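# Move glass graduated cylinder from shelf bench to cart tray

## Task

Take the graduated cylinder that sits on the bench with shelves and set it upright in the cart's upper tray. At the end its base must stand on the tray's own floor, not on top of another cylinder's base, and every other cylinder must still be standing in that tray. The task fails if any cylinder tips over, touches the room floor, drops more than a few centimetres or is knocked hard, since the glass then breaks. The task also fails if the robot falls or is left leaning. Release the cylinder and pull away at the end. The result must hold on its own, with no support from the robot.

## Robot and tools

ROBOT. TidyBot++: a wheeled base 0.54 m long, 0.50 m wide and 0.38 m tall on four driven casters. On top is one seven-joint arm with a two-finger gripper. The shoulder sits 0.12 m ahead of the base centre at a height of 0.68 m. Two cameras: base_camera is fixed low on the front of the base and tilted downward (644x364). wrist_camera is a fisheye on the hand that looks along the fingers (644x476). The arm begins folded with the hand aimed down. In that pose the hand reaches up to 0.08 m beyond the base front and the elbow is up to 1.15 m high. Camera intrinsics and base-frame extrinsics are listed per camera and are only approximately right.

FRAMES. Base frame: origin on the floor below the base centre, x ahead, y to the left, z up. hand_pose is given in this frame. It is the midpoint between the finger pads. Its z axis runs out along the fingers and its y axis along the line the pads close on. The odometry frame is the base frame as it was at scene start. Heading is positive to the left, in the range -3.142 to 3.142. base_tilt is in degrees, positive when leaning forward or right. Odometry counts wheel rotation, so it includes slip and drifts a few cm and degrees over many moves.

execute_actions. Arguments: actions, a list holding zero or one action; cameras, an optional list of base_camera, wrist_camera or all. Leaving it out returns every image; [] returns none. An empty actions list just reports state and images. An action may contain:
- base: exactly one relative move from where the base is now. translate_m is metres straight ahead (negative backs up), from -2 to 2. strafe_m is metres sideways with left positive, from -2 to 2. rotate_rad is a turn in place in radians with left (counter-clockwise from above) positive, from -6.3 to 6.3.
- joints: absolute targets, by name, in radians. joint_1_rad can take any angle and swings the whole arm about vertical; positive is clockwise from above, the reverse of rotate_rad. joint_2_rad is the shoulder, -2.249 to 2.249. joint_3_rad can take any angle; starting from 3.14, positive moves a forward-bent forearm to the right. joint_4_rad is the elbow, -2.579 to 2.579. joint_5_rad can take any angle; positive moves a forward-bent hand to the right. joint_6_rad is the wrist, -2.099 to 2.099. joint_7_rad can take any angle; with the hand down, positive spins it counter-clockwise from above, and at 1.57 the fingers open toward the robot's left and right. gripper_pos is not radians: it runs from 0 (fully open) to 1 (fully closed), and the pad gap is about 85 x (1 - gripper_pos) mm. Completion tolerance is ±0.039 for joints 1-4, ±0.056 for joints 5-7 and ±0.03 for the gripper. Unbounded joints go the short way round, so turn them in steps of less than half a revolution.
- speeds: top-speed caps for this action only. translate_m and strafe_m take 0.05-0.5 m/s, rotate_rad 0.1-1.57 rad/s; the default is the maximum. A base move that would need more than 8.667 s is refused, and no action runs past 15 s.
All motions in an action begin together. A joint or base left out of an action may keep pushing toward its earlier target. An unknown key or an out-of-range number refuses the whole call. Once a result reports a stop, later motion calls in the same reply are skipped.

ARM GEOMETRY. The upper arm is 0.42 m, the forearm 0.31 m and the hand 0.31 m to the hand_pose point. With joint_1 0, joint_3 3.14 and joint_5 0, the arm stays in the x-z plane. Measured from vertical (forward positive), the upper arm is at j2, the forearm at j2-j4 and the hand at j2-j4-j6. Forward reach from the shoulder is the sum of length x sin(angle), and height is the sum of length x cos(angle). With the hand pointing down it can rise to about 0.94 m above the floor, and only close to the base. Closed fingertips reach about 20 mm past hand_pose. Joints move at up to 1.39 rad/s (1.22 for joints 5-7).

OTHER TOOLS. wait(seconds 0-10) commands nothing new and returns state and images. zoom_image(camera, region [x0,y0,x1,y1] in pixels, at most 504x504) shows a closer view of that camera's latest image. read_manual(section "licences") returns licence text only. finished_scene(scene) ends the scene after the last command has been held; it cannot be undone.

RESULT LINES. base_status and joint_status: done; off_target (stopped short and may still push); contact_stop or time_out (the target is dropped and it holds where it stopped); not_followed, or "joint command not followed" with a "cause:" line (a self-collision check withheld the arm targets, and they may be retried on later actions); limit_stop_at_motor_heat. For the base, done only means the wheels turned the full amount, so a blocked base can read done while short. At gripper_pos 1, done means nothing is held and off_target means an object stopped the fingers. on_its_own lists motion you did not command. motor_effort is a percentage of maximum, with the peak in brackets; it is noisy. ARM HIT means the arm struck the base or itself. Motor temperatures: MOTOR HOT appears at 60 °C; at 75 °C an OVER-TEMPERATURE FAULT lets the arm sink. Holding a load heats the motors, even while idle.

ACCURACY. Friction and load leave the hand a cm or two off, more when stretched out. To correct, send each joint its previous command plus (wanted - read). While holding something, never command a joint to its read angle, because the arm will sag further. hand_pose itself can be off, so check with the cameras.

AVOID. Dropping or bumping the glass. Driving while the arm is snagged at about 0.8 m or higher, which can tip the robot. Pushing or pulling sideways on a raised hand. Ramming the arm into objects: torque above 104.5 N m (joints 1-4) or 51.3 N m (joints 5-7) freezes the arm for 10 s. Letting a blocked base keep shoving. Finish with the cylinder standing free on the tray floor, the gripper open and the robot backed away and level. A loose object may occasionally get nudged by something.

Each tool is called after ">>>" by a JSON object that holds its "api" and its "payload", one argument or row to a line.

## Session

>>> {"api": "execute_actions", "payload": {
  "actions": []
}}

Scene clock: 0.00 s.
Motor temperatures (°C, as the motors report them): [33 32 29 30 33 38 44]
base_odometry: x=+0.000 y=+0.000 heading=+0.000 (m, m, rad; odometry frame)
base_tilt: forward=+0.5 right=+0.1 (deg)
base_status: not commanded
joint_positions: joint_1_rad=-0.042 joint_2_rad=-0.366 joint_3_rad=+3.093 joint_4_rad=-2.525 joint_5_rad=+0.013 joint_6_rad=-0.823 joint_7_rad=+1.565 gripper_pos=+0.000
joint_status: not commanded
motor_effort: joint_1_rad=+0 joint_2_rad=-1 joint_3_rad=+0 joint_4_rad=+15 joint_5_rad=+0 joint_6_rad=+1 joint_7_rad=-1 (%)
hand_pose: x=+0.2785 y=+0.0106 z=+0.5926 quat_wxyz=(+0.010, +0.996, +0.045, +0.080) (m; base frame)
pictures: base_camera, wrist_camera
Images, in order (width x height): base_camera 644x364, wrist_camera 644x476.

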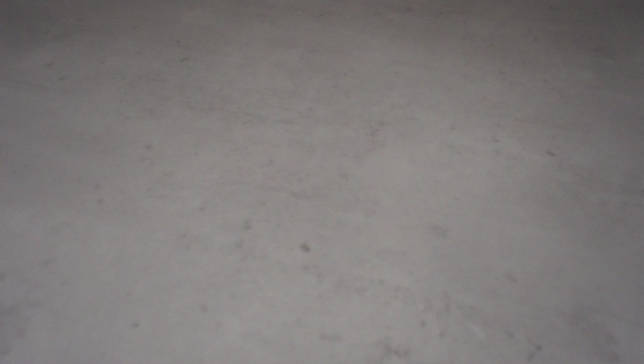

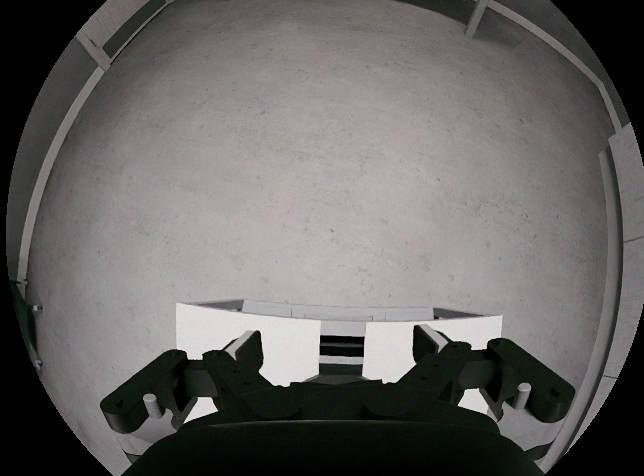

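>>> {"api": "execute_actions", "payload": {
  "actions": [
    {"joints":{"joint_6_rad":0.4,"joint_1_rad":0,"joint_3_rad":3.14}}
  ],
  "cameras": ["wrist_camera"]
}}

>>> {"api": "execute_actions", "payload": {
  "actions": [
    {"joints":{"joint_1_rad":-1.6}}
  ],
  "cameras": ["wrist_camera"]
}}

Scene clock: 3.93 s.
Motor temperatures (°C, as the motors report them): [33 32 29 30 33 38 44]
base_odometry: x=+0.000 y=+0.000 heading=+0.000 (m, m, rad; odometry frame)
base_tilt: forward=+0.6 right=+0.0 (deg)
base_status: not commanded
joint_positions: joint_1_rad=-0.015 joint_2_rad=-0.366 joint_3_rad=+3.123 joint_4_rad=-2.525 joint_5_rad=+0.013 joint_6_rad=+0.390 joint_7_rad=+1.565 gripper_pos=+0.000
joint_status: all done
motor_effort: joint_1_rad=+0(0) joint_2_rad=-5(6) joint_3_rad=+0(0) joint_4_rad=+19(19) joint_5_rad=-1(0) joint_6_rad=+8(8) joint_7_rad=-1(1) (%)
hand_pose: x=+0.5345 y=+0.0177 z=+0.8386 quat_wxyz=(-0.007, +0.774, +0.019, +0.633) (m; base frame)
pictures: wrist_camera
camera_calibration (this result's frames):
wrist_camera: T_world_to_cam=[[0.0554904, -0.997665, -0.0398236, 0.0247857], [-0.146394, 0.0313245, -0.98873, 0.967], [0.987669, 0.060695, -0.144314, -0.275418], [0, 0, 0, 1]] pos_world=[0.41221, 0.0111536, 0.917343]
Images, in order (width x height): wrist_camera 644x476.

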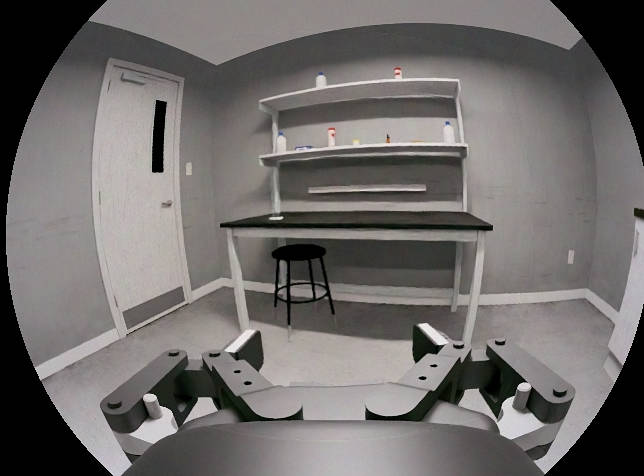

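Scene clock: 6.73 s.
Motor temperatures (°C, as the motors report them): [33 32 29 30 33 38 44]
base_odometry: x=+0.000 y=+0.000 heading=+0.000 (m, m, rad; odometry frame)
base_tilt: forward=+0.5 right=+0.1 (deg)
base_status: not commanded
joint_positions: joint_1_rad=-1.587 joint_2_rad=-0.366 joint_3_rad=+3.124 joint_4_rad=-2.525 joint_5_rad=+0.013 joint_6_rad=+0.390 joint_7_rad=+1.565 gripper_pos=+0.000
joint_status: all done
motor_effort: joint_1_rad=+1(0) joint_2_rad=-5(6) joint_3_rad=-1(1) joint_4_rad=+19(19) joint_5_rad=+0(0) joint_6_rad=+8(8) joint_7_rad=-1(1) (%)
hand_pose: x=+0.1016 y=+0.4155 z=+0.8386 quat_wxyz=(-0.453, +0.534, +0.560, +0.442) (m; base frame)
pictures: wrist_camera
camera_calibration (this result's frames):
wrist_camera: T_world_to_cam=[[0.997656, 0.0552097, -0.04043, -0.0869189], [-0.0319661, -0.146394, -0.98871, 0.953379], [-0.0605051, 0.987684, -0.144286, -0.150722], [0, 0, 0, 1]] pos_world=[0.108072, 0.293234, 0.917354]
Images, in order (width x height): wrist_camera 644x476.

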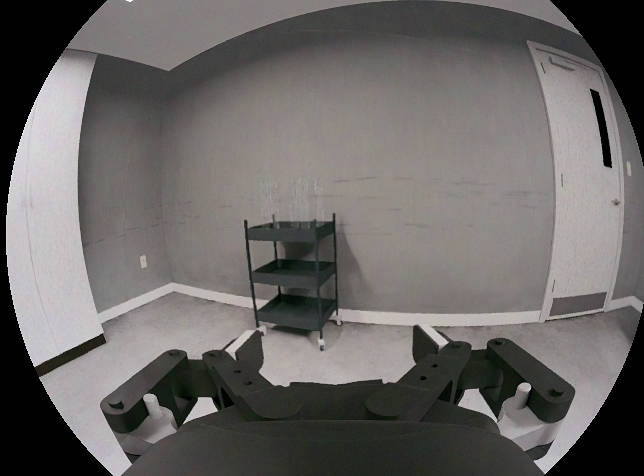

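>>> {"api": "zoom_image", "payload": {
  "camera": "wrist_camera",
  "region": [230, 160, 370, 360]
}}

Region (230, 160, 370, 360) of wrist_camera's 644x476 image, scaled by 2.520; it fills the left 353 columns of this view, and the rest is white.

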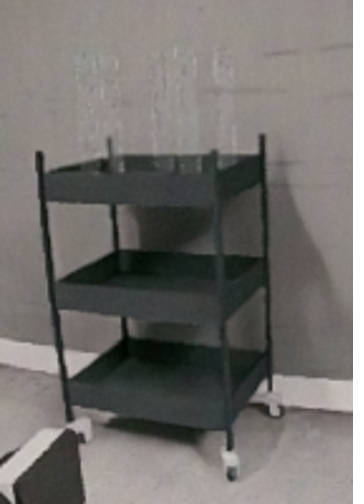

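>>> {"api": "execute_actions", "payload": {
  "actions": [
    {"base":{"strafe_m":1.05},"joints":{"joint_1_rad":-1.9,"joint_2_rad":0.2,"joint_4_rad":-0.3,"joint_6_rad":-1.95}}
  ],
  "cameras": ["wrist_camera"]
}}

Scene clock: 24.93 s.
Motor temperatures (°C, as the motors report them): [33 32 29 30 33 38 44]
base_odometry: x=+0.001 y=+1.050 heading=+0.000 (m, m, rad; odometry frame)
base_tilt: forward=+0.5 right=+0.0 (deg)
base_status: done
joint_positions: joint_1_rad=-1.884 joint_2_rad=+0.190 joint_3_rad=+3.125 joint_4_rad=-0.327 joint_5_rad=+0.013 joint_6_rad=-1.918 joint_7_rad=+1.565 gripper_pos=+0.000
joint_status: all done
motor_effort: joint_1_rad=+1(2) joint_2_rad=-18(21) joint_3_rad=-1(0) joint_4_rad=+12(22) joint_5_rad=+0(0) joint_6_rad=+6(9) joint_7_rad=-1(1) (%)
hand_pose: x=-0.0185 y=+0.4143 z=+1.1315 quat_wxyz=(-0.280, +0.552, +0.759, +0.203) (m; base frame)
pictures: wrist_camera
camera_calibration (this result's frames):
wrist_camera: T_world_to_cam=[[0.955746, 0.289662, -0.0514282, -0.0406911], [0.176452, -0.704294, -0.687629, 1.13334], [-0.2354, 0.648125, -0.724238, 0.67912], [0, 0, 0, 1]] pos_world=[-0.00122405, 0.369834, 1.26907]
Images, in order (width x height): wrist_camera 644x476.

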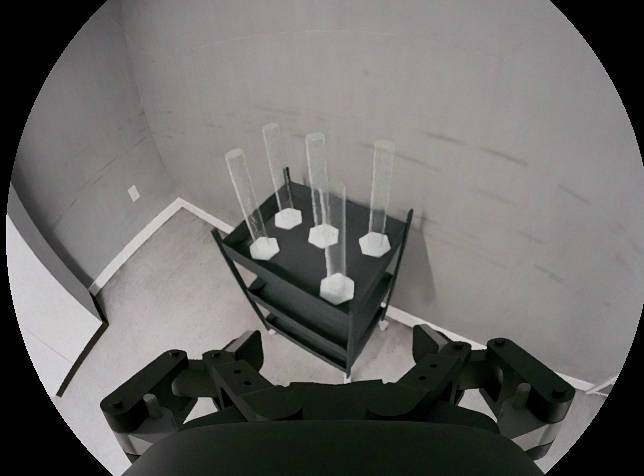

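>>> {"api": "zoom_image", "payload": {
  "camera": "wrist_camera",
  "region": [200, 150, 430, 330]
}}

Region (200, 150, 430, 330) of wrist_camera's 644x476 image, scaled by 2.191; it fills the top 394 rows of this view, and the rest is white.

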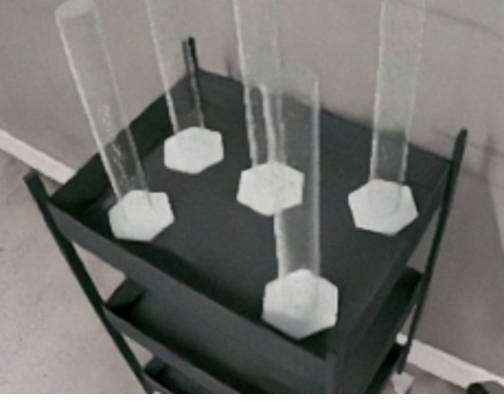

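>>> {"api": "execute_actions", "payload": {
  "actions": [
    {"base":{"translate_m":1.3},"joints":{"joint_1_rad":0.3,"joint_2_rad":-0.1,"joint_4_rad":-1.2,"joint_6_rad":-1.0}}
  ],
  "cameras": ["all"]
}}

Scene clock: 42.97 s.
Motor temperatures (°C, as the motors report them): [33 32 29 30 33 38 44]
base_odometry: x=+1.301 y=+1.051 heading=+0.000 (m, m, rad; odometry frame)
base_tilt: forward=+0.5 right=+0.1 (deg)
base_status: done
joint_positions: joint_1_rad=+0.287 joint_2_rad=-0.085 joint_3_rad=+3.127 joint_4_rad=-1.176 joint_5_rad=+0.013 joint_6_rad=-1.029 joint_7_rad=+1.565 gripper_pos=+0.000
joint_status: all done
motor_effort: joint_1_rad=+1(3) joint_2_rad=-15(20) joint_3_rad=-1(1) joint_4_rad=+20(20) joint_5_rad=+0(0) joint_6_rad=+7(7) joint_7_rad=-1(1) (%)
hand_pose: x=+0.6083 y=-0.1383 z=+1.0838 quat_wxyz=(+0.072, +0.864, -0.120, +0.484) (m; base frame)
pictures: base_camera, wrist_camera
camera_calibration (this result's frames):
wrist_camera: T_world_to_cam=[[-0.279591, -0.958998, -0.0463762, 0.0911699], [-0.44478, 0.172178, -0.878934, 1.3071], [0.850881, -0.225115, -0.474683, 0.0982718], [0, 0, 0, 1]] pos_world=[0.523245, -0.115499, 1.19973]
Images, in order (width x height): base_camera 644x364, wrist_camera 644x476.

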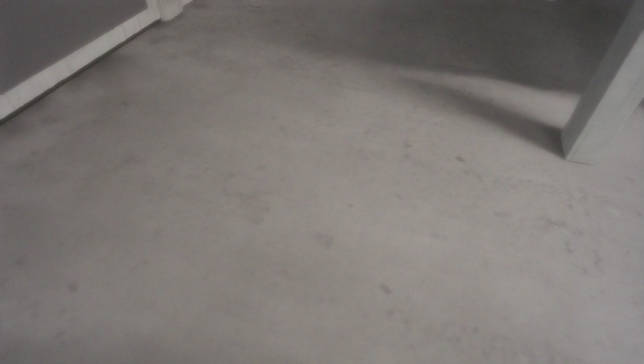

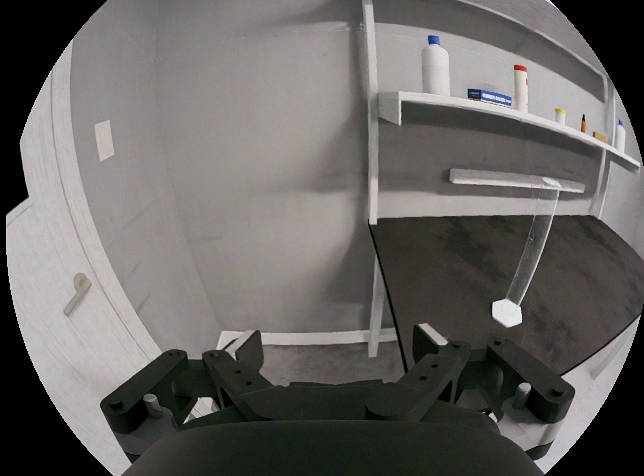

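>>> {"api": "execute_actions", "payload": {
  "actions": [
    {"base":{"strafe_m":-0.61},"joints":{"joint_1_rad":0.0,"joint_2_rad":-0.26,"joint_4_rad":-2.316,"joint_6_rad":0.485}}
  ],
  "cameras": ["all"]
}}

Scene clock: 56.43 s.
Motor temperatures (°C, as the motors report them): [33 32 29 30 33 38 44]
base_odometry: x=+1.301 y=+0.440 heading=+0.001 (m, m, rad; odometry frame)
base_tilt: forward=+0.5 right=+0.1 (deg)
base_status: done
joint_positions: joint_1_rad=+0.015 joint_2_rad=-0.242 joint_3_rad=+3.128 joint_4_rad=-2.291 joint_5_rad=+0.013 joint_6_rad=+0.455 joint_7_rad=+1.565 gripper_pos=+0.000
joint_status: all done
motor_effort: joint_1_rad=+1(2) joint_2_rad=-10(16) joint_3_rad=+0(1) joint_4_rad=+20(23) joint_5_rad=+0(0) joint_6_rad=+8(9) joint_7_rad=+0(1) (%)
hand_pose: x=+0.6082 y=+0.0028 z=+0.9381 quat_wxyz=(+0.002, +0.716, +0.005, +0.699) (m; base frame)
pictures: base_camera, wrist_camera
camera_calibration (this result's frames):
wrist_camera: T_world_to_cam=[[0.0287781, -0.998817, -0.0392057, 0.0254789], [0.0289147, 0.0400373, -0.99878, 0.979385], [0.999168, 0.0276094, 0.0300327, -0.503456], [0, 0, 0, 1]] pos_world=[0.473985, 0.000136881, 0.994309]
Images, in order (width x height): base_camera 644x364, wrist_camera 644x476.

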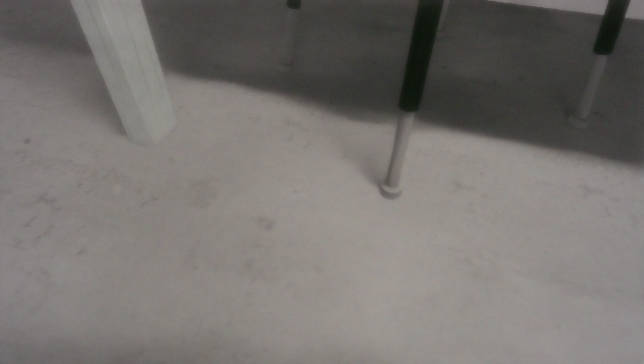

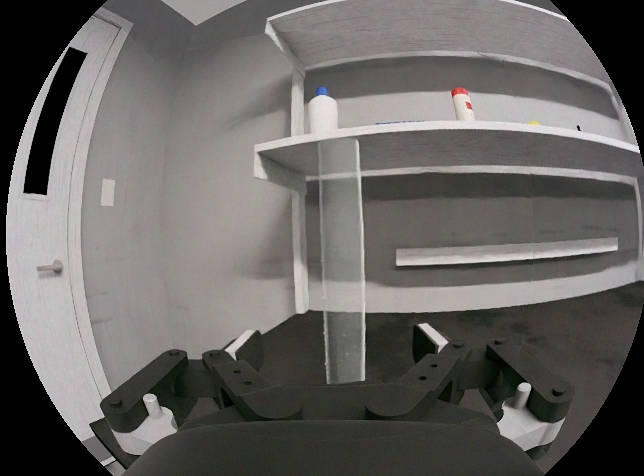

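>>> {"api": "execute_actions", "payload": {
  "actions": [
    {"base":{"translate_m":0.13},"speeds":{"translate_m":0.15}}
  ],
  "cameras": ["wrist_camera"]
}}

Scene clock: 62.37 s.
Motor temperatures (°C, as the motors report them): [33 32 29 30 33 38 44]
base_odometry: x=+1.432 y=+0.440 heading=+0.000 (m, m, rad; odometry frame)
base_tilt: forward=+0.5 right=+0.1 (deg)
base_status: done
joint_positions: joint_1_rad=+0.015 joint_2_rad=-0.251 joint_3_rad=+3.128 joint_4_rad=-2.293 joint_5_rad=+0.013 joint_6_rad=+0.455 joint_7_rad=+1.565 gripper_pos=+0.000
joint_status: not commanded
motor_effort: joint_1_rad=+1(1) joint_2_rad=-10(13) joint_3_rad=+0(0) joint_4_rad=+20(21) joint_5_rad=+0(1) joint_6_rad=+8(8) joint_7_rad=-1(1) (%)
hand_pose: x=+0.6058 y=+0.0031 z=+0.9419 quat_wxyz=(+0.002, +0.713, +0.005, +0.702) (m; base frame)
pictures: wrist_camera
camera_calibration (this result's frames):
wrist_camera: T_world_to_cam=[[0.0297414, -0.998803, -0.0388307, 0.0251052], [0.0373941, 0.0399325, -0.998502, 0.977926], [0.998858, 0.0282448, 0.038537, -0.508943], [0, 0, 0, 1]] pos_world=[0.471046, 0.000399083, 0.99705]
Images, in order (width x height): wrist_camera 644x476.

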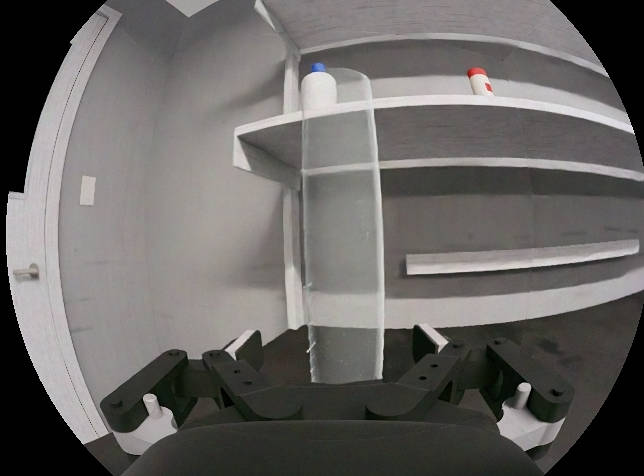

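>>> {"api": "execute_actions", "payload": {
  "actions": [
    {"base":{"translate_m":0.015},"speeds":{"translate_m":0.1}}
  ],
  "cameras": []
}}

>>> {"api": "execute_actions", "payload": {
  "actions": [
    {"joints":{"gripper_pos":0.62}}
  ],
  "cameras": ["wrist_camera"]
}}

Scene clock: 67.40 s.
Motor temperatures (°C, as the motors report them): [33 32 29 30 33 38 44]
base_odometry: x=+1.447 y=+0.440 heading=+0.000 (m, m, rad; odometry frame)
base_tilt: forward=+0.6 right=+0.1 (deg)
base_status: done
joint_positions: joint_1_rad=+0.015 joint_2_rad=-0.253 joint_3_rad=+3.128 joint_4_rad=-2.293 joint_5_rad=+0.013 joint_6_rad=+0.455 joint_7_rad=+1.565 gripper_pos=+0.000
joint_status: not commanded
motor_effort: joint_1_rad=+0(0) joint_2_rad=-10(13) joint_3_rad=+0(0) joint_4_rad=+20(21) joint_5_rad=+0(1) joint_6_rad=+8(9) joint_7_rad=-1(1) (%)
hand_pose: x=+0.6051 y=+0.0031 z=+0.9428 quat_wxyz=(+0.002, +0.712, +0.005, +0.702) (m; base frame)
pictures: none
No camera images: the call's "cameras" was empty. Leave "cameras" out to get every camera's image.

Scene clock: 68.30 s.
Motor temperatures (°C, as the motors report them): [33 32 29 30 33 38 44]
base_odometry: x=+1.447 y=+0.440 heading=+0.000 (m, m, rad; odometry frame)
base_tilt: forward=+0.5 right=+0.1 (deg)
base_status: not commanded
joint_positions: joint_1_rad=+0.014 joint_2_rad=-0.253 joint_3_rad=+3.128 joint_4_rad=-2.293 joint_5_rad=+0.013 joint_6_rad=+0.456 joint_7_rad=+1.565 gripper_pos=+0.558
joint_status: gripper_pos off_target (ended at +0.558, target +0.620)
motor_effort: joint_1_rad=+0(0) joint_2_rad=-10(11) joint_3_rad=+0(1) joint_4_rad=+20(20) joint_5_rad=+0(0) joint_6_rad=+8(9) joint_7_rad=+0(1) (%)
hand_pose: x=+0.6051 y=+0.0032 z=+0.9428 quat_wxyz=(+0.002, +0.712, +0.005, +0.702) (m; base frame)
pictures: wrist_camera
camera_calibration (this result's frames):
wrist_camera: T_world_to_cam=[[0.0299247, -0.998801, -0.0387486, 0.0250299], [0.0392065, 0.039909, -0.998434, 0.977613], [0.998783, 0.0283587, 0.0403537, -0.510014], [0, 0, 0, 1]] pos_world=[0.470315, 0.000447551, 0.997633]
Images, in order (width x height): wrist_camera 644x476.

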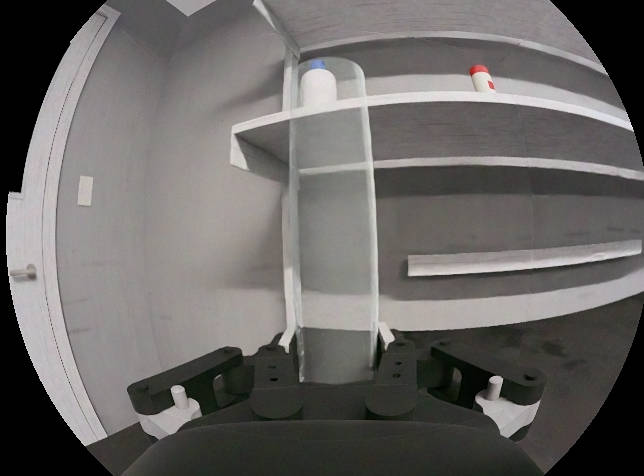

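>>> {"api": "execute_actions", "payload": {
  "actions": [
    {"joints":{"gripper_pos":0.78}}
  ],
  "cameras": []
}}

>>> {"api": "execute_actions", "payload": {
  "actions": [
    {"joints":{"joint_2_rad":-0.325,"joint_4_rad":-2.05,"joint_6_rad":0.155}}
  ],
  "cameras": ["wrist_camera"]
}}

Scene clock: 72.00 s.
Motor temperatures (°C, as the motors report them): [33 32 29 30 33 38 44]
base_odometry: x=+1.447 y=+0.440 heading=+0.000 (m, m, rad; odometry frame)
base_tilt: forward=+0.5 right=+0.1 (deg)
base_status: not commanded
joint_positions: joint_1_rad=+0.014 joint_2_rad=-0.253 joint_3_rad=+3.128 joint_4_rad=-2.293 joint_5_rad=+0.013 joint_6_rad=+0.456 joint_7_rad=+1.565 gripper_pos=+0.558
joint_status: gripper_pos off_target (ended at +0.558, target +0.780)
motor_effort: joint_1_rad=+1(0) joint_2_rad=-10(10) joint_3_rad=-1(1) joint_4_rad=+21(21) joint_5_rad=+0(0) joint_6_rad=+8(8) joint_7_rad=-1(1) (%)
hand_pose: x=+0.6051 y=+0.0032 z=+0.9428 quat_wxyz=(+0.002, +0.712, +0.005, +0.702) (m; base frame)
pictures: none
No camera images: the call's "cameras" was empty. Leave "cameras" out to get every camera's image.

Scene clock: 73.33 s.
Motor temperatures (°C, as the motors report them): [33 32 29 30 33 38 44]
base_odometry: x=+1.447 y=+0.440 heading=+0.000 (m, m, rad; odometry frame)
base_tilt: forward=+0.6 right=+0.1 (deg)
base_status: not commanded
joint_positions: joint_1_rad=+0.014 joint_2_rad=-0.304 joint_3_rad=+3.128 joint_4_rad=-2.082 joint_5_rad=+0.013 joint_6_rad=+0.175 joint_7_rad=+1.565 gripper_pos=+0.558
joint_status: all done
motor_effort: joint_1_rad=+1(1) joint_2_rad=-12(14) joint_3_rad=+0(0) joint_4_rad=+24(25) joint_5_rad=-1(1) joint_6_rad=+10(11) joint_7_rad=-1(0) (%)
hand_pose: x=+0.6117 y=+0.0024 z=+1.0084 quat_wxyz=(+0.004, +0.718, +0.004, +0.696) (m; base frame)
pictures: wrist_camera
camera_calibration (this result's frames):
wrist_camera: T_world_to_cam=[[0.0254409, -0.998976, -0.0374209, 0.0279984], [0.0207203, 0.0379519, -0.999065, 1.05486], [0.999462, 0.0246417, 0.0216646, -0.50074], [0, 0, 0, 1]] pos_world=[0.477902, 0.000274998, 1.06577]
Images, in order (width x height): wrist_camera 644x476.

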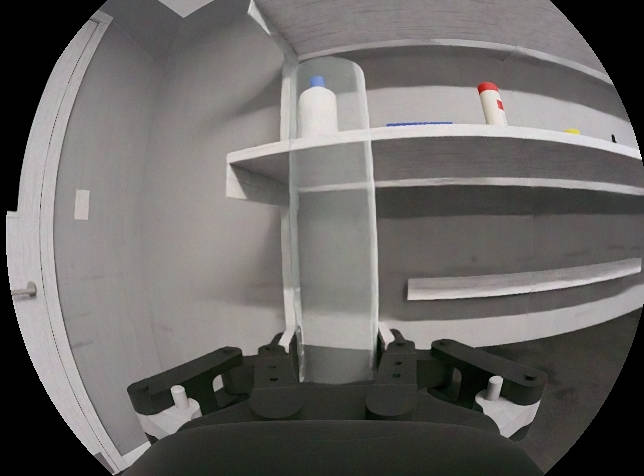

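>>> {"api": "execute_actions", "payload": {
  "actions": [
    {"base":{"translate_m":-2.0}}
  ],
  "cameras": []
}}

>>> {"api": "execute_actions", "payload": {
  "actions": [
    {"base":{"rotate_rad":1.23},"speeds":{"rotate_rad":1.0},"joints":{"joint_6_rad":0.185}}
  ],
  "cameras": []
}}

>>> {"api": "execute_actions", "payload": {
  "actions": [
    {"base":{"strafe_m":0.157}}
  ],
  "cameras": []
}}

>>> {"api": "execute_actions", "payload": {
  "actions": [
    {"base":{"translate_m":0.55}}
  ]
}}

Scene clock: 85.57 s.
Motor temperatures (°C, as the motors report them): [33 32 29 30 33 38 44]
base_odometry: x=-0.553 y=+0.440 heading=+0.000 (m, m, rad; odometry frame)
base_tilt: forward=+0.5 right=+0.1 (deg)
base_status: done
joint_positions: joint_1_rad=+0.011 joint_2_rad=-0.312 joint_3_rad=+3.130 joint_4_rad=-2.082 joint_5_rad=+0.013 joint_6_rad=+0.172 joint_7_rad=+1.565 gripper_pos=+0.558
joint_status: not commanded
motor_effort: joint_1_rad=+0(3) joint_2_rad=-11(16) joint_3_rad=+0(2) joint_4_rad=+25(25) joint_5_rad=-1(1) joint_6_rad=+10(11) joint_7_rad=-1(1) (%)
hand_pose: x=+0.6091 y=+0.0032 z=+1.0114 quat_wxyz=(+0.003, +0.717, +0.005, +0.697) (m; base frame)
pictures: none
No camera images: the call's "cameras" was empty. Leave "cameras" out to get every camera's image.

Scene clock: 87.73 s.
Motor temperatures (°C, as the motors report them): [33 32 29 30 33 38 44]
base_odometry: x=-0.553 y=+0.440 heading=+1.229 (m, m, rad; odometry frame)
base_tilt: forward=+0.5 right=+0.1 (deg)
base_status: done
joint_positions: joint_1_rad=+0.006 joint_2_rad=-0.312 joint_3_rad=+3.134 joint_4_rad=-2.082 joint_5_rad=+0.013 joint_6_rad=+0.172 joint_7_rad=+1.565 gripper_pos=+0.558
joint_status: all done
motor_effort: joint_1_rad=+1(2) joint_2_rad=-11(13) joint_3_rad=+0(3) joint_4_rad=+24(24) joint_5_rad=+0(1) joint_6_rad=+10(10) joint_7_rad=-1(0) (%)
hand_pose: x=+0.6091 y=+0.0033 z=+1.0114 quat_wxyz=(+0.002, +0.717, +0.005, +0.697) (m; base frame)
pictures: none
No camera images: the call's "cameras" was empty. Leave "cameras" out to get every camera's image.

Scene clock: 89.23 s.
Motor temperatures (°C, as the motors report them): [33 32 29 30 33 38 44]
base_odometry: x=-0.701 y=+0.492 heading=+1.231 (m, m, rad; odometry frame)
base_tilt: forward=+0.5 right=+0.0 (deg)
base_status: done
joint_positions: joint_1_rad=+0.005 joint_2_rad=-0.312 joint_3_rad=+3.135 joint_4_rad=-2.082 joint_5_rad=+0.013 joint_6_rad=+0.172 joint_7_rad=+1.565 gripper_pos=+0.558
joint_status: not commanded
motor_effort: joint_1_rad=+0(2) joint_2_rad=-11(13) joint_3_rad=-1(2) joint_4_rad=+24(25) joint_5_rad=-1(0) joint_6_rad=+10(10) joint_7_rad=-1(1) (%)
hand_pose: x=+0.6091 y=+0.0035 z=+1.0114 quat_wxyz=(+0.002, +0.717, +0.005, +0.697) (m; base frame)
pictures: none
No camera images: the call's "cameras" was empty. Leave "cameras" out to get every camera's image.

Scene clock: 91.70 s.
Motor temperatures (°C, as the motors report them): [33 32 29 30 33 38 44]
base_odometry: x=-0.518 y=+1.011 heading=+1.231 (m, m, rad; odometry frame)
base_tilt: forward=+0.5 right=+0.1 (deg)
base_status: done
joint_positions: joint_1_rad=+0.005 joint_2_rad=-0.311 joint_3_rad=+3.135 joint_4_rad=-2.082 joint_5_rad=+0.013 joint_6_rad=+0.172 joint_7_rad=+1.565 gripper_pos=+0.558
joint_status: not commanded
motor_effort: joint_1_rad=+1(0) joint_2_rad=-11(14) joint_3_rad=+0(0) joint_4_rad=+24(26) joint_5_rad=+0(0) joint_6_rad=+10(11) joint_7_rad=-1(1) (%)
hand_pose: x=+0.6094 y=+0.0035 z=+1.0112 quat_wxyz=(+0.002, +0.717, +0.005, +0.697) (m; base frame)
pictures: base_camera, wrist_camera
camera_calibration (this result's frames):
wrist_camera: T_world_to_cam=[[0.029103, -0.998813, -0.0390569, 0.0287354], [0.0248485, 0.0397843, -0.998899, 1.05496], [0.999268, 0.0281005, 0.0259769, -0.502779], [0, 0, 0, 1]] pos_world=[0.47536, 0.000858694, 1.06799]
Images, in order (width x height): base_camera 644x364, wrist_camera 644x476.

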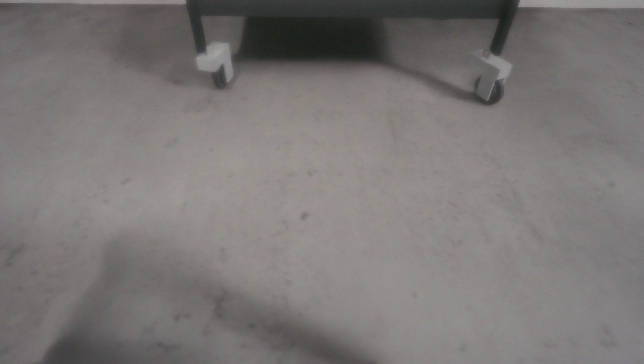

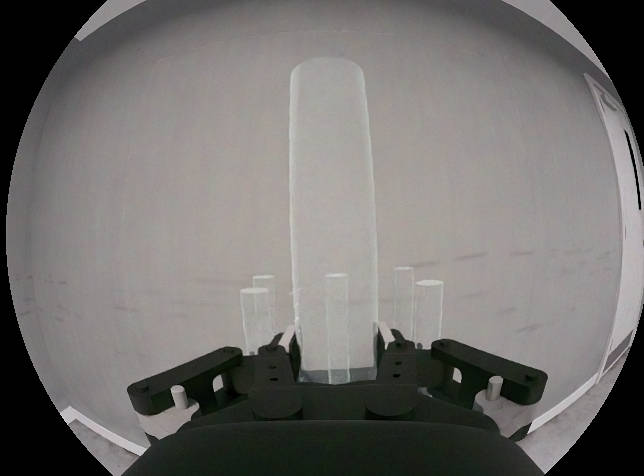

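>>> {"api": "execute_actions", "payload": {
  "actions": [
    {"base":{"strafe_m":-0.012}}
  ],
  "cameras": []
}}

>>> {"api": "execute_actions", "payload": {
  "actions": [
    {"base":{"translate_m":0.24},"speeds":{"translate_m":0.2}}
  ]
}}

Scene clock: 97.70 s.
Motor temperatures (°C, as the motors report them): [33 32 29 30 33 38 44]
base_odometry: x=-0.507 y=+1.007 heading=+1.231 (m, m, rad; odometry frame)
base_tilt: forward=+0.5 right=+0.1 (deg)
base_status: done
joint_positions: joint_1_rad=+0.005 joint_2_rad=-0.311 joint_3_rad=+3.136 joint_4_rad=-2.082 joint_5_rad=+0.013 joint_6_rad=+0.172 joint_7_rad=+1.565 gripper_pos=+0.558
joint_status: not commanded
motor_effort: joint_1_rad=+0(2) joint_2_rad=-11(13) joint_3_rad=-1(3) joint_4_rad=+24(25) joint_5_rad=+0(1) joint_6_rad=+10(10) joint_7_rad=+0(1) (%)
hand_pose: x=+0.6094 y=+0.0026 z=+1.0112 quat_wxyz=(+0.002, +0.717, +0.004, +0.697) (m; base frame)
pictures: none
No camera images: the call's "cameras" was empty. Leave "cameras" out to get every camera's image.

Scene clock: 99.67 s.
Motor temperatures (°C, as the motors report them): [33 32 29 30 33 38 44]
base_odometry: x=-0.427 y=+1.233 heading=+1.231 (m, m, rad; odometry frame)
base_tilt: forward=+0.6 right=+0.1 (deg)
base_status: done
joint_positions: joint_1_rad=+0.005 joint_2_rad=-0.313 joint_3_rad=+3.136 joint_4_rad=-2.082 joint_5_rad=+0.013 joint_6_rad=+0.172 joint_7_rad=+1.565 gripper_pos=+0.558
joint_status: not commanded
motor_effort: joint_1_rad=+0(2) joint_2_rad=-11(14) joint_3_rad=+0(2) joint_4_rad=+24(25) joint_5_rad=+0(0) joint_6_rad=+10(10) joint_7_rad=-1(0) (%)
hand_pose: x=+0.6089 y=+0.0026 z=+1.0121 quat_wxyz=(+0.002, +0.716, +0.004, +0.698) (m; base frame)
pictures: base_camera, wrist_camera
camera_calibration (this result's frames):
wrist_camera: T_world_to_cam=[[0.0276699, -0.998833, -0.0395755, 0.0292583], [0.0266426, 0.0403135, -0.998832, 1.05473], [0.999262, 0.0265832, 0.027727, -0.504049], [0, 0, 0, 1]] pos_world=[0.474767, 0.000103726, 1.06863]
Images, in order (width x height): base_camera 644x364, wrist_camera 644x476.

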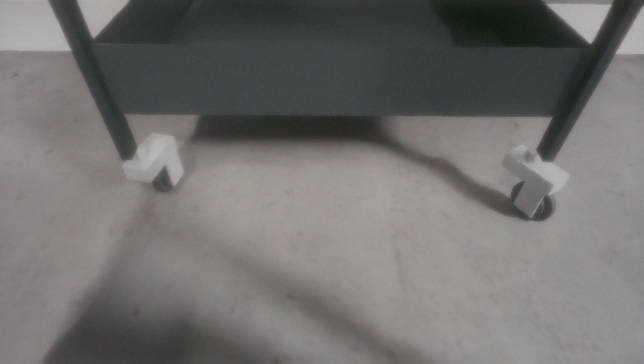

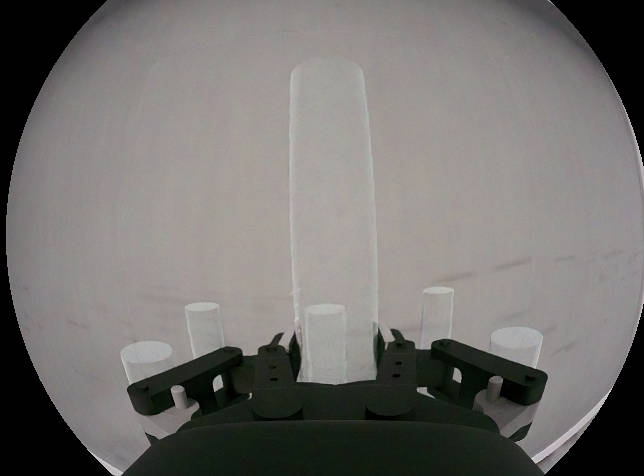

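>>> {"api": "execute_actions", "payload": {
  "actions": [
    {"base":{"translate_m":-0.04},"joints":{"joint_2_rad":-0.10,"joint_4_rad":-2.21,"joint_6_rad":0.53}}
  ],
  "cameras": ["wrist_camera"]
}}

Scene clock: 111.87 s.
Motor temperatures (°C, as the motors report them): [33 32 29 30 33 38 44]
base_odometry: x=-0.440 y=+1.195 heading=+1.231 (m, m, rad; odometry frame)
base_tilt: forward=+0.5 right=+0.1 (deg)
base_status: done
joint_positions: joint_1_rad=+0.005 joint_2_rad=-0.088 joint_3_rad=+3.136 joint_4_rad=-2.204 joint_5_rad=+0.013 joint_6_rad=+0.486 joint_7_rad=+1.565 gripper_pos=+0.558
joint_status: all done
motor_effort: joint_1_rad=+0(0) joint_2_rad=-17(20) joint_3_rad=+0(1) joint_4_rad=+22(24) joint_5_rad=+0(0) joint_6_rad=+10(10) joint_7_rad=-1(1) (%)
hand_pose: x=+0.6616 y=+0.0036 z=+0.9198 quat_wxyz=(+0.000, +0.728, +0.005, +0.686) (m; base frame)
pictures: wrist_camera
camera_calibration (this result's frames):
wrist_camera: T_world_to_cam=[[0.0304279, -0.998604, -0.0431697, 0.0265716], [-0.00590534, 0.0430094, -0.999057, 0.982819], [0.99952, 0.0306541, -0.00458842, -0.524626], [0, 0, 0, 1]] pos_world=[0.529369, 0.000346055, 0.980632]
Images, in order (width x height): wrist_camera 644x476.

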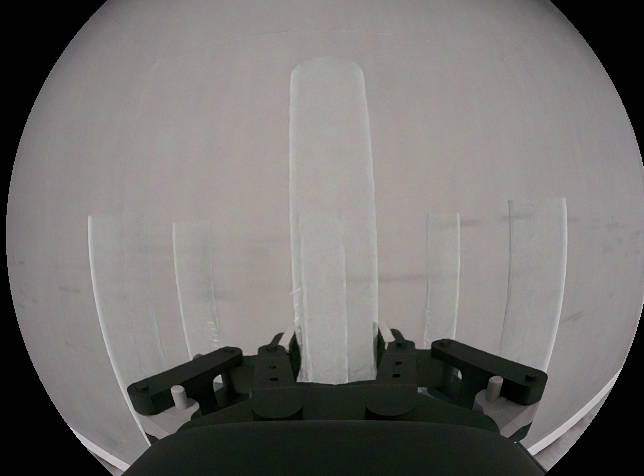

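>>> {"api": "execute_actions", "payload": {
  "actions": [
    {"joints":{"joint_6_rad":0.64}}
  ],
  "cameras": []
}}

>>> {"api": "execute_actions", "payload": {
  "actions": [
    {"joints":{"joint_2_rad":0.031,"joint_4_rad":-2.365,"joint_6_rad":0.861}}
  ],
  "cameras": ["wrist_camera"]
}}

Scene clock: 116.93 s.
Motor temperatures (°C, as the motors report them): [33 32 29 30 33 38 44]
base_odometry: x=-0.440 y=+1.196 heading=+1.231 (m, m, rad; odometry frame)
base_tilt: forward=+0.5 right=+0.1 (deg)
base_status: not commanded
joint_positions: joint_1_rad=+0.005 joint_2_rad=-0.090 joint_3_rad=+3.136 joint_4_rad=-2.207 joint_5_rad=+0.013 joint_6_rad=+0.610 joint_7_rad=+1.565 gripper_pos=+0.558
joint_status: all done
motor_effort: joint_1_rad=+1(1) joint_2_rad=-17(19) joint_3_rad=+0(0) joint_4_rad=+22(24) joint_5_rad=-1(0) joint_6_rad=+10(11) joint_7_rad=-1(1) (%)
hand_pose: x=+0.6605 y=+0.0040 z=+0.9576 quat_wxyz=(-0.001, +0.684, +0.005, +0.729) (m; base frame)
pictures: none
No camera images: the call's "cameras" was empty. Leave "cameras" out to get every camera's image.

Scene clock: 118.17 s.
Motor temperatures (°C, as the motors report them): [33 32 29 30 33 38 44]
base_odometry: x=-0.440 y=+1.196 heading=+1.231 (m, m, rad; odometry frame)
base_tilt: forward=+0.5 right=+0.1 (deg)
base_status: not commanded
joint_positions: joint_1_rad=+0.005 joint_2_rad=+0.038 joint_3_rad=+3.136 joint_4_rad=-2.359 joint_5_rad=+0.013 joint_6_rad=+0.817 joint_7_rad=+1.565 gripper_pos=+0.558
joint_status: all done
motor_effort: joint_1_rad=+1(0) joint_2_rad=-19(20) joint_3_rad=-1(0) joint_4_rad=+19(22) joint_5_rad=+0(0) joint_6_rad=+9(10) joint_7_rad=-1(1) (%)
hand_pose: x=+0.6592 y=+0.0045 z=+0.8678 quat_wxyz=(-0.002, +0.711, +0.005, +0.704) (m; base frame)
pictures: wrist_camera
camera_calibration (this result's frames):
wrist_camera: T_world_to_cam=[[0.0360012, -0.998337, -0.0450153, 0.0232785], [0.0424531, 0.0465317, -0.998014, 0.898013], [0.99845, 0.0340186, 0.0440577, -0.564034], [0, 0, 0, 1]] pos_world=[0.524198, 0.00064144, 0.922127]
Images, in order (width x height): wrist_camera 644x476.

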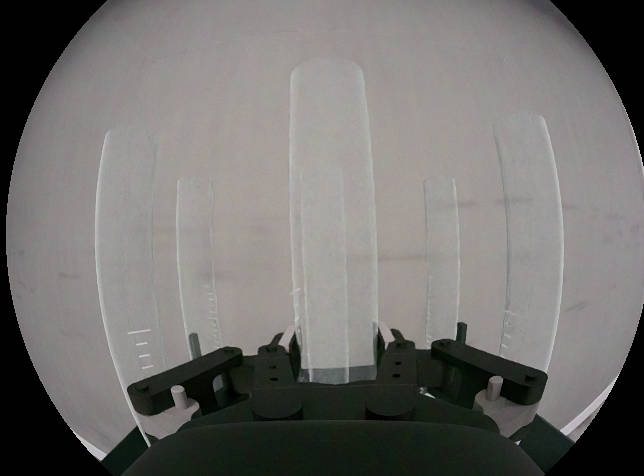

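>>> {"api": "execute_actions", "payload": {
  "actions": [
    {"joints":{"joint_2_rad":0.089,"joint_4_rad":-2.404,"joint_6_rad":0.953}}
  ],
  "cameras": ["wrist_camera"]
}}

Scene clock: 123.97 s.
Motor temperatures (°C, as the motors report them): [33 32 29 30 33 39 44]
base_odometry: x=-0.440 y=+1.196 heading=+1.231 (m, m, rad; odometry frame)
base_tilt: forward=+0.6 right=+0.1 (deg)
base_status: not commanded
joint_positions: joint_1_rad=+0.005 joint_2_rad=+0.089 joint_3_rad=+3.136 joint_4_rad=-2.391 joint_5_rad=+0.013 joint_6_rad=+0.911 joint_7_rad=+1.565 gripper_pos=+0.558
joint_status: all done
motor_effort: joint_1_rad=+1(1) joint_2_rad=-19(21) joint_3_rad=+0(1) joint_4_rad=+18(18) joint_5_rad=-1(1) joint_6_rad=+10(11) joint_7_rad=+0(0) (%)
hand_pose: x=+0.6607 y=+0.0047 z=+0.8535 quat_wxyz=(-0.003, +0.706, +0.005, +0.708) (m; base frame)
pictures: wrist_camera
camera_calibration (this result's frames):
wrist_camera: T_world_to_cam=[[0.0373374, -0.998253, -0.0458, 0.022573], [0.0543671, 0.0477932, -0.997377, 0.875256], [0.997823, 0.0347494, 0.0560566, -0.574694], [0, 0, 0, 1]] pos_world=[0.525015, 0.000672568, 0.906209]
Images, in order (width x height): wrist_camera 644x476.

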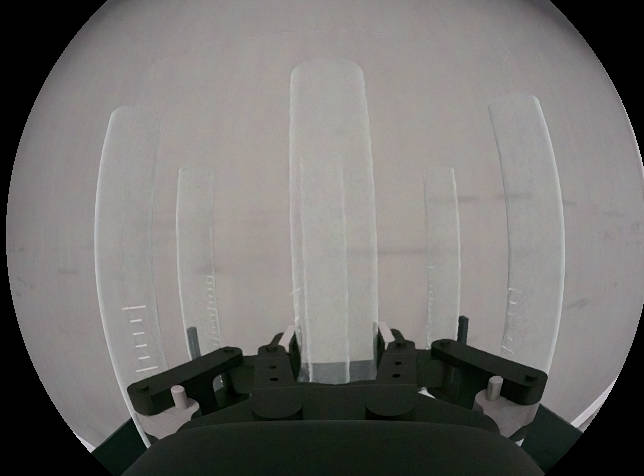

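>>> {"api": "execute_actions", "payload": {
  "actions": [
    {"joints":{"joint_2_rad":0.115}}
  ],
  "cameras": ["wrist_camera"]
}}

Scene clock: 126.40 s.
Motor temperatures (°C, as the motors report them): [33 32 29 30 33 39 44]
base_odometry: x=-0.440 y=+1.196 heading=+1.231 (m, m, rad; odometry frame)
base_tilt: forward=+0.6 right=+0.1 (deg)
base_status: not commanded
joint_positions: joint_1_rad=+0.005 joint_2_rad=+0.107 joint_3_rad=+3.136 joint_4_rad=-2.391 joint_5_rad=+0.013 joint_6_rad=+0.916 joint_7_rad=+1.565 gripper_pos=+0.558
joint_status: all done
motor_effort: joint_1_rad=+1(1) joint_2_rad=-19(21) joint_3_rad=+0(1) joint_4_rad=+16(18) joint_5_rad=-1(1) joint_6_rad=+9(10) joint_7_rad=-1(0) (%)
hand_pose: x=+0.6637 y=+0.0047 z=+0.8449 quat_wxyz=(-0.003, +0.711, +0.005, +0.703) (m; base frame)
pictures: wrist_camera
camera_calibration (this result's frames):
wrist_camera: T_world_to_cam=[[0.0367471, -0.998245, -0.0464496, 0.0230038], [0.0407681, 0.0479398, -0.998018, 0.876119], [0.998493, 0.0347806, 0.0424582, -0.566239], [0, 0, 0, 1]] pos_world=[0.528822, 0.000656549, 0.899492]
Images, in order (width x height): wrist_camera 644x476.

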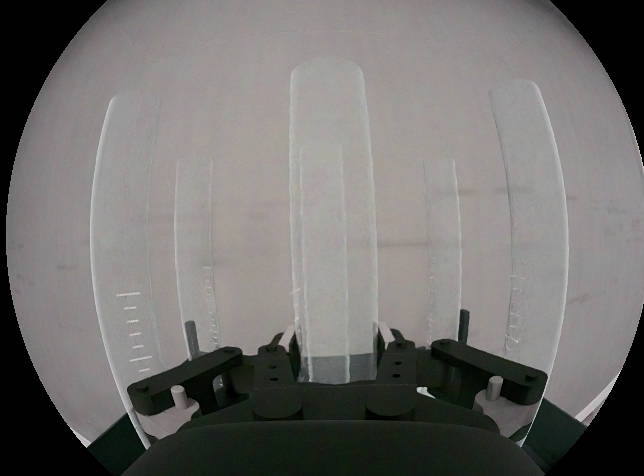

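>>> {"api": "execute_actions", "payload": {
  "actions": [
    {"joints":{"gripper_pos":0.3}}
  ],
  "cameras": ["wrist_camera"]
}}

>>> {"api": "execute_actions", "payload": {
  "actions": [
    {"base":{"translate_m":-0.3},"speeds":{"translate_m":0.3}}
  ],
  "cameras": []
}}

>>> {"api": "execute_actions", "payload": {
  "actions": [
    {"joints":{"joint_2_rad":-0.2,"joint_4_rad":-1.4,"joint_6_rad":-1.0}}
  ],
  "cameras": ["wrist_camera"]
}}

Scene clock: 142.37 s.
Motor temperatures (°C, as the motors report them): [33 32 29 30 33 39 44]
base_odometry: x=-0.440 y=+1.196 heading=+1.231 (m, m, rad; odometry frame)
base_tilt: forward=+0.5 right=+0.1 (deg)
base_status: not commanded
joint_positions: joint_1_rad=+0.005 joint_2_rad=+0.107 joint_3_rad=+3.136 joint_4_rad=-2.391 joint_5_rad=+0.013 joint_6_rad=+0.921 joint_7_rad=+1.565 gripper_pos=+0.300
joint_status: all done
motor_effort: joint_1_rad=+1(1) joint_2_rad=-18(19) joint_3_rad=-1(1) joint_4_rad=+15(16) joint_5_rad=+0(1) joint_6_rad=+8(9) joint_7_rad=-1(1) (%)
hand_pose: x=+0.6637 y=+0.0047 z=+0.8464 quat_wxyz=(-0.003, +0.710, +0.005, +0.705) (m; base frame)
pictures: wrist_camera
camera_calibration (this result's frames):
wrist_camera: T_world_to_cam=[[0.0370004, -0.998241, -0.0463279, 0.0228112], [0.0454592, 0.047993, -0.997813, 0.874291], [0.998281, 0.0348134, 0.047155, -0.570149], [0, 0, 0, 1]] pos_world=[0.528581, 0.000660112, 0.900321]
Images, in order (width x height): wrist_camera 644x476.

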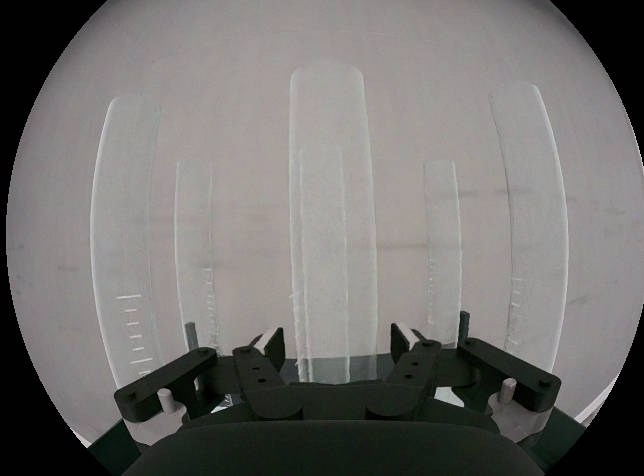

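Scene clock: 144.40 s.
Motor temperatures (°C, as the motors report them): [33 32 29 30 33 39 44]
base_odometry: x=-0.540 y=+0.913 heading=+1.231 (m, m, rad; odometry frame)
base_tilt: forward=+0.5 right=+0.1 (deg)
base_status: done
joint_positions: joint_1_rad=+0.004 joint_2_rad=+0.112 joint_3_rad=+3.137 joint_4_rad=-2.391 joint_5_rad=+0.013 joint_6_rad=+0.923 joint_7_rad=+1.565 gripper_pos=+0.300
joint_status: not commanded
motor_effort: joint_1_rad=+1(2) joint_2_rad=-19(22) joint_3_rad=+0(1) joint_4_rad=+15(16) joint_5_rad=+0(1) joint_6_rad=+8(9) joint_7_rad=-1(0) (%)
hand_pose: x=+0.6645 y=+0.0049 z=+0.8443 quat_wxyz=(-0.003, +0.711, +0.005, +0.704) (m; base frame)
pictures: none
No camera images: the call's "cameras" was empty. Leave "cameras" out to get every camera's image.

Scene clock: 146.93 s.
Motor temperatures (°C, as the motors report them): [33 32 29 30 33 39 44]
base_odometry: x=-0.540 y=+0.913 heading=+1.231 (m, m, rad; odometry frame)
base_tilt: forward=+0.5 right=+0.1 (deg)
base_status: not commanded
joint_positions: joint_1_rad=+0.004 joint_2_rad=-0.191 joint_3_rad=+3.137 joint_4_rad=-1.422 joint_5_rad=+0.013 joint_6_rad=-0.972 joint_7_rad=+1.565 gripper_pos=+0.300
joint_status: all done
motor_effort: joint_1_rad=+0(1) joint_2_rad=-12(21) joint_3_rad=+0(1) joint_4_rad=+20(22) joint_5_rad=+0(1) joint_6_rad=+6(9) joint_7_rad=-1(1) (%)
hand_pose: x=+0.5865 y=-0.0016 z=+1.0158 quat_wxyz=(+0.006, +0.892, -0.001, +0.452) (m; base frame)
pictures: wrist_camera
camera_calibration (this result's frames):
wrist_camera: T_world_to_cam=[[-0.0143456, -0.99887, -0.0453014, 0.0563116], [-0.545944, 0.0457814, -0.83657, 1.23023], [0.837699, 0.0127309, -0.545984, 0.195836], [0, 0, 0, 1]] pos_world=[0.508395, -0.00256702, 1.13865]
Images, in order (width x height): wrist_camera 644x476.

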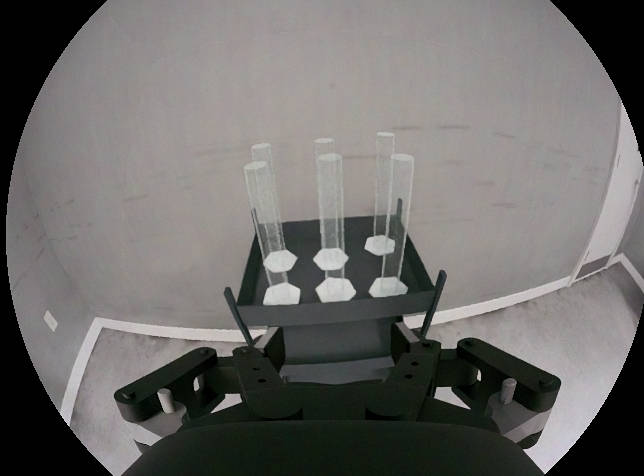

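>>> {"api": "finished_scene", "payload": {
  "scene": 1
}}

The scene is finished: the task was done.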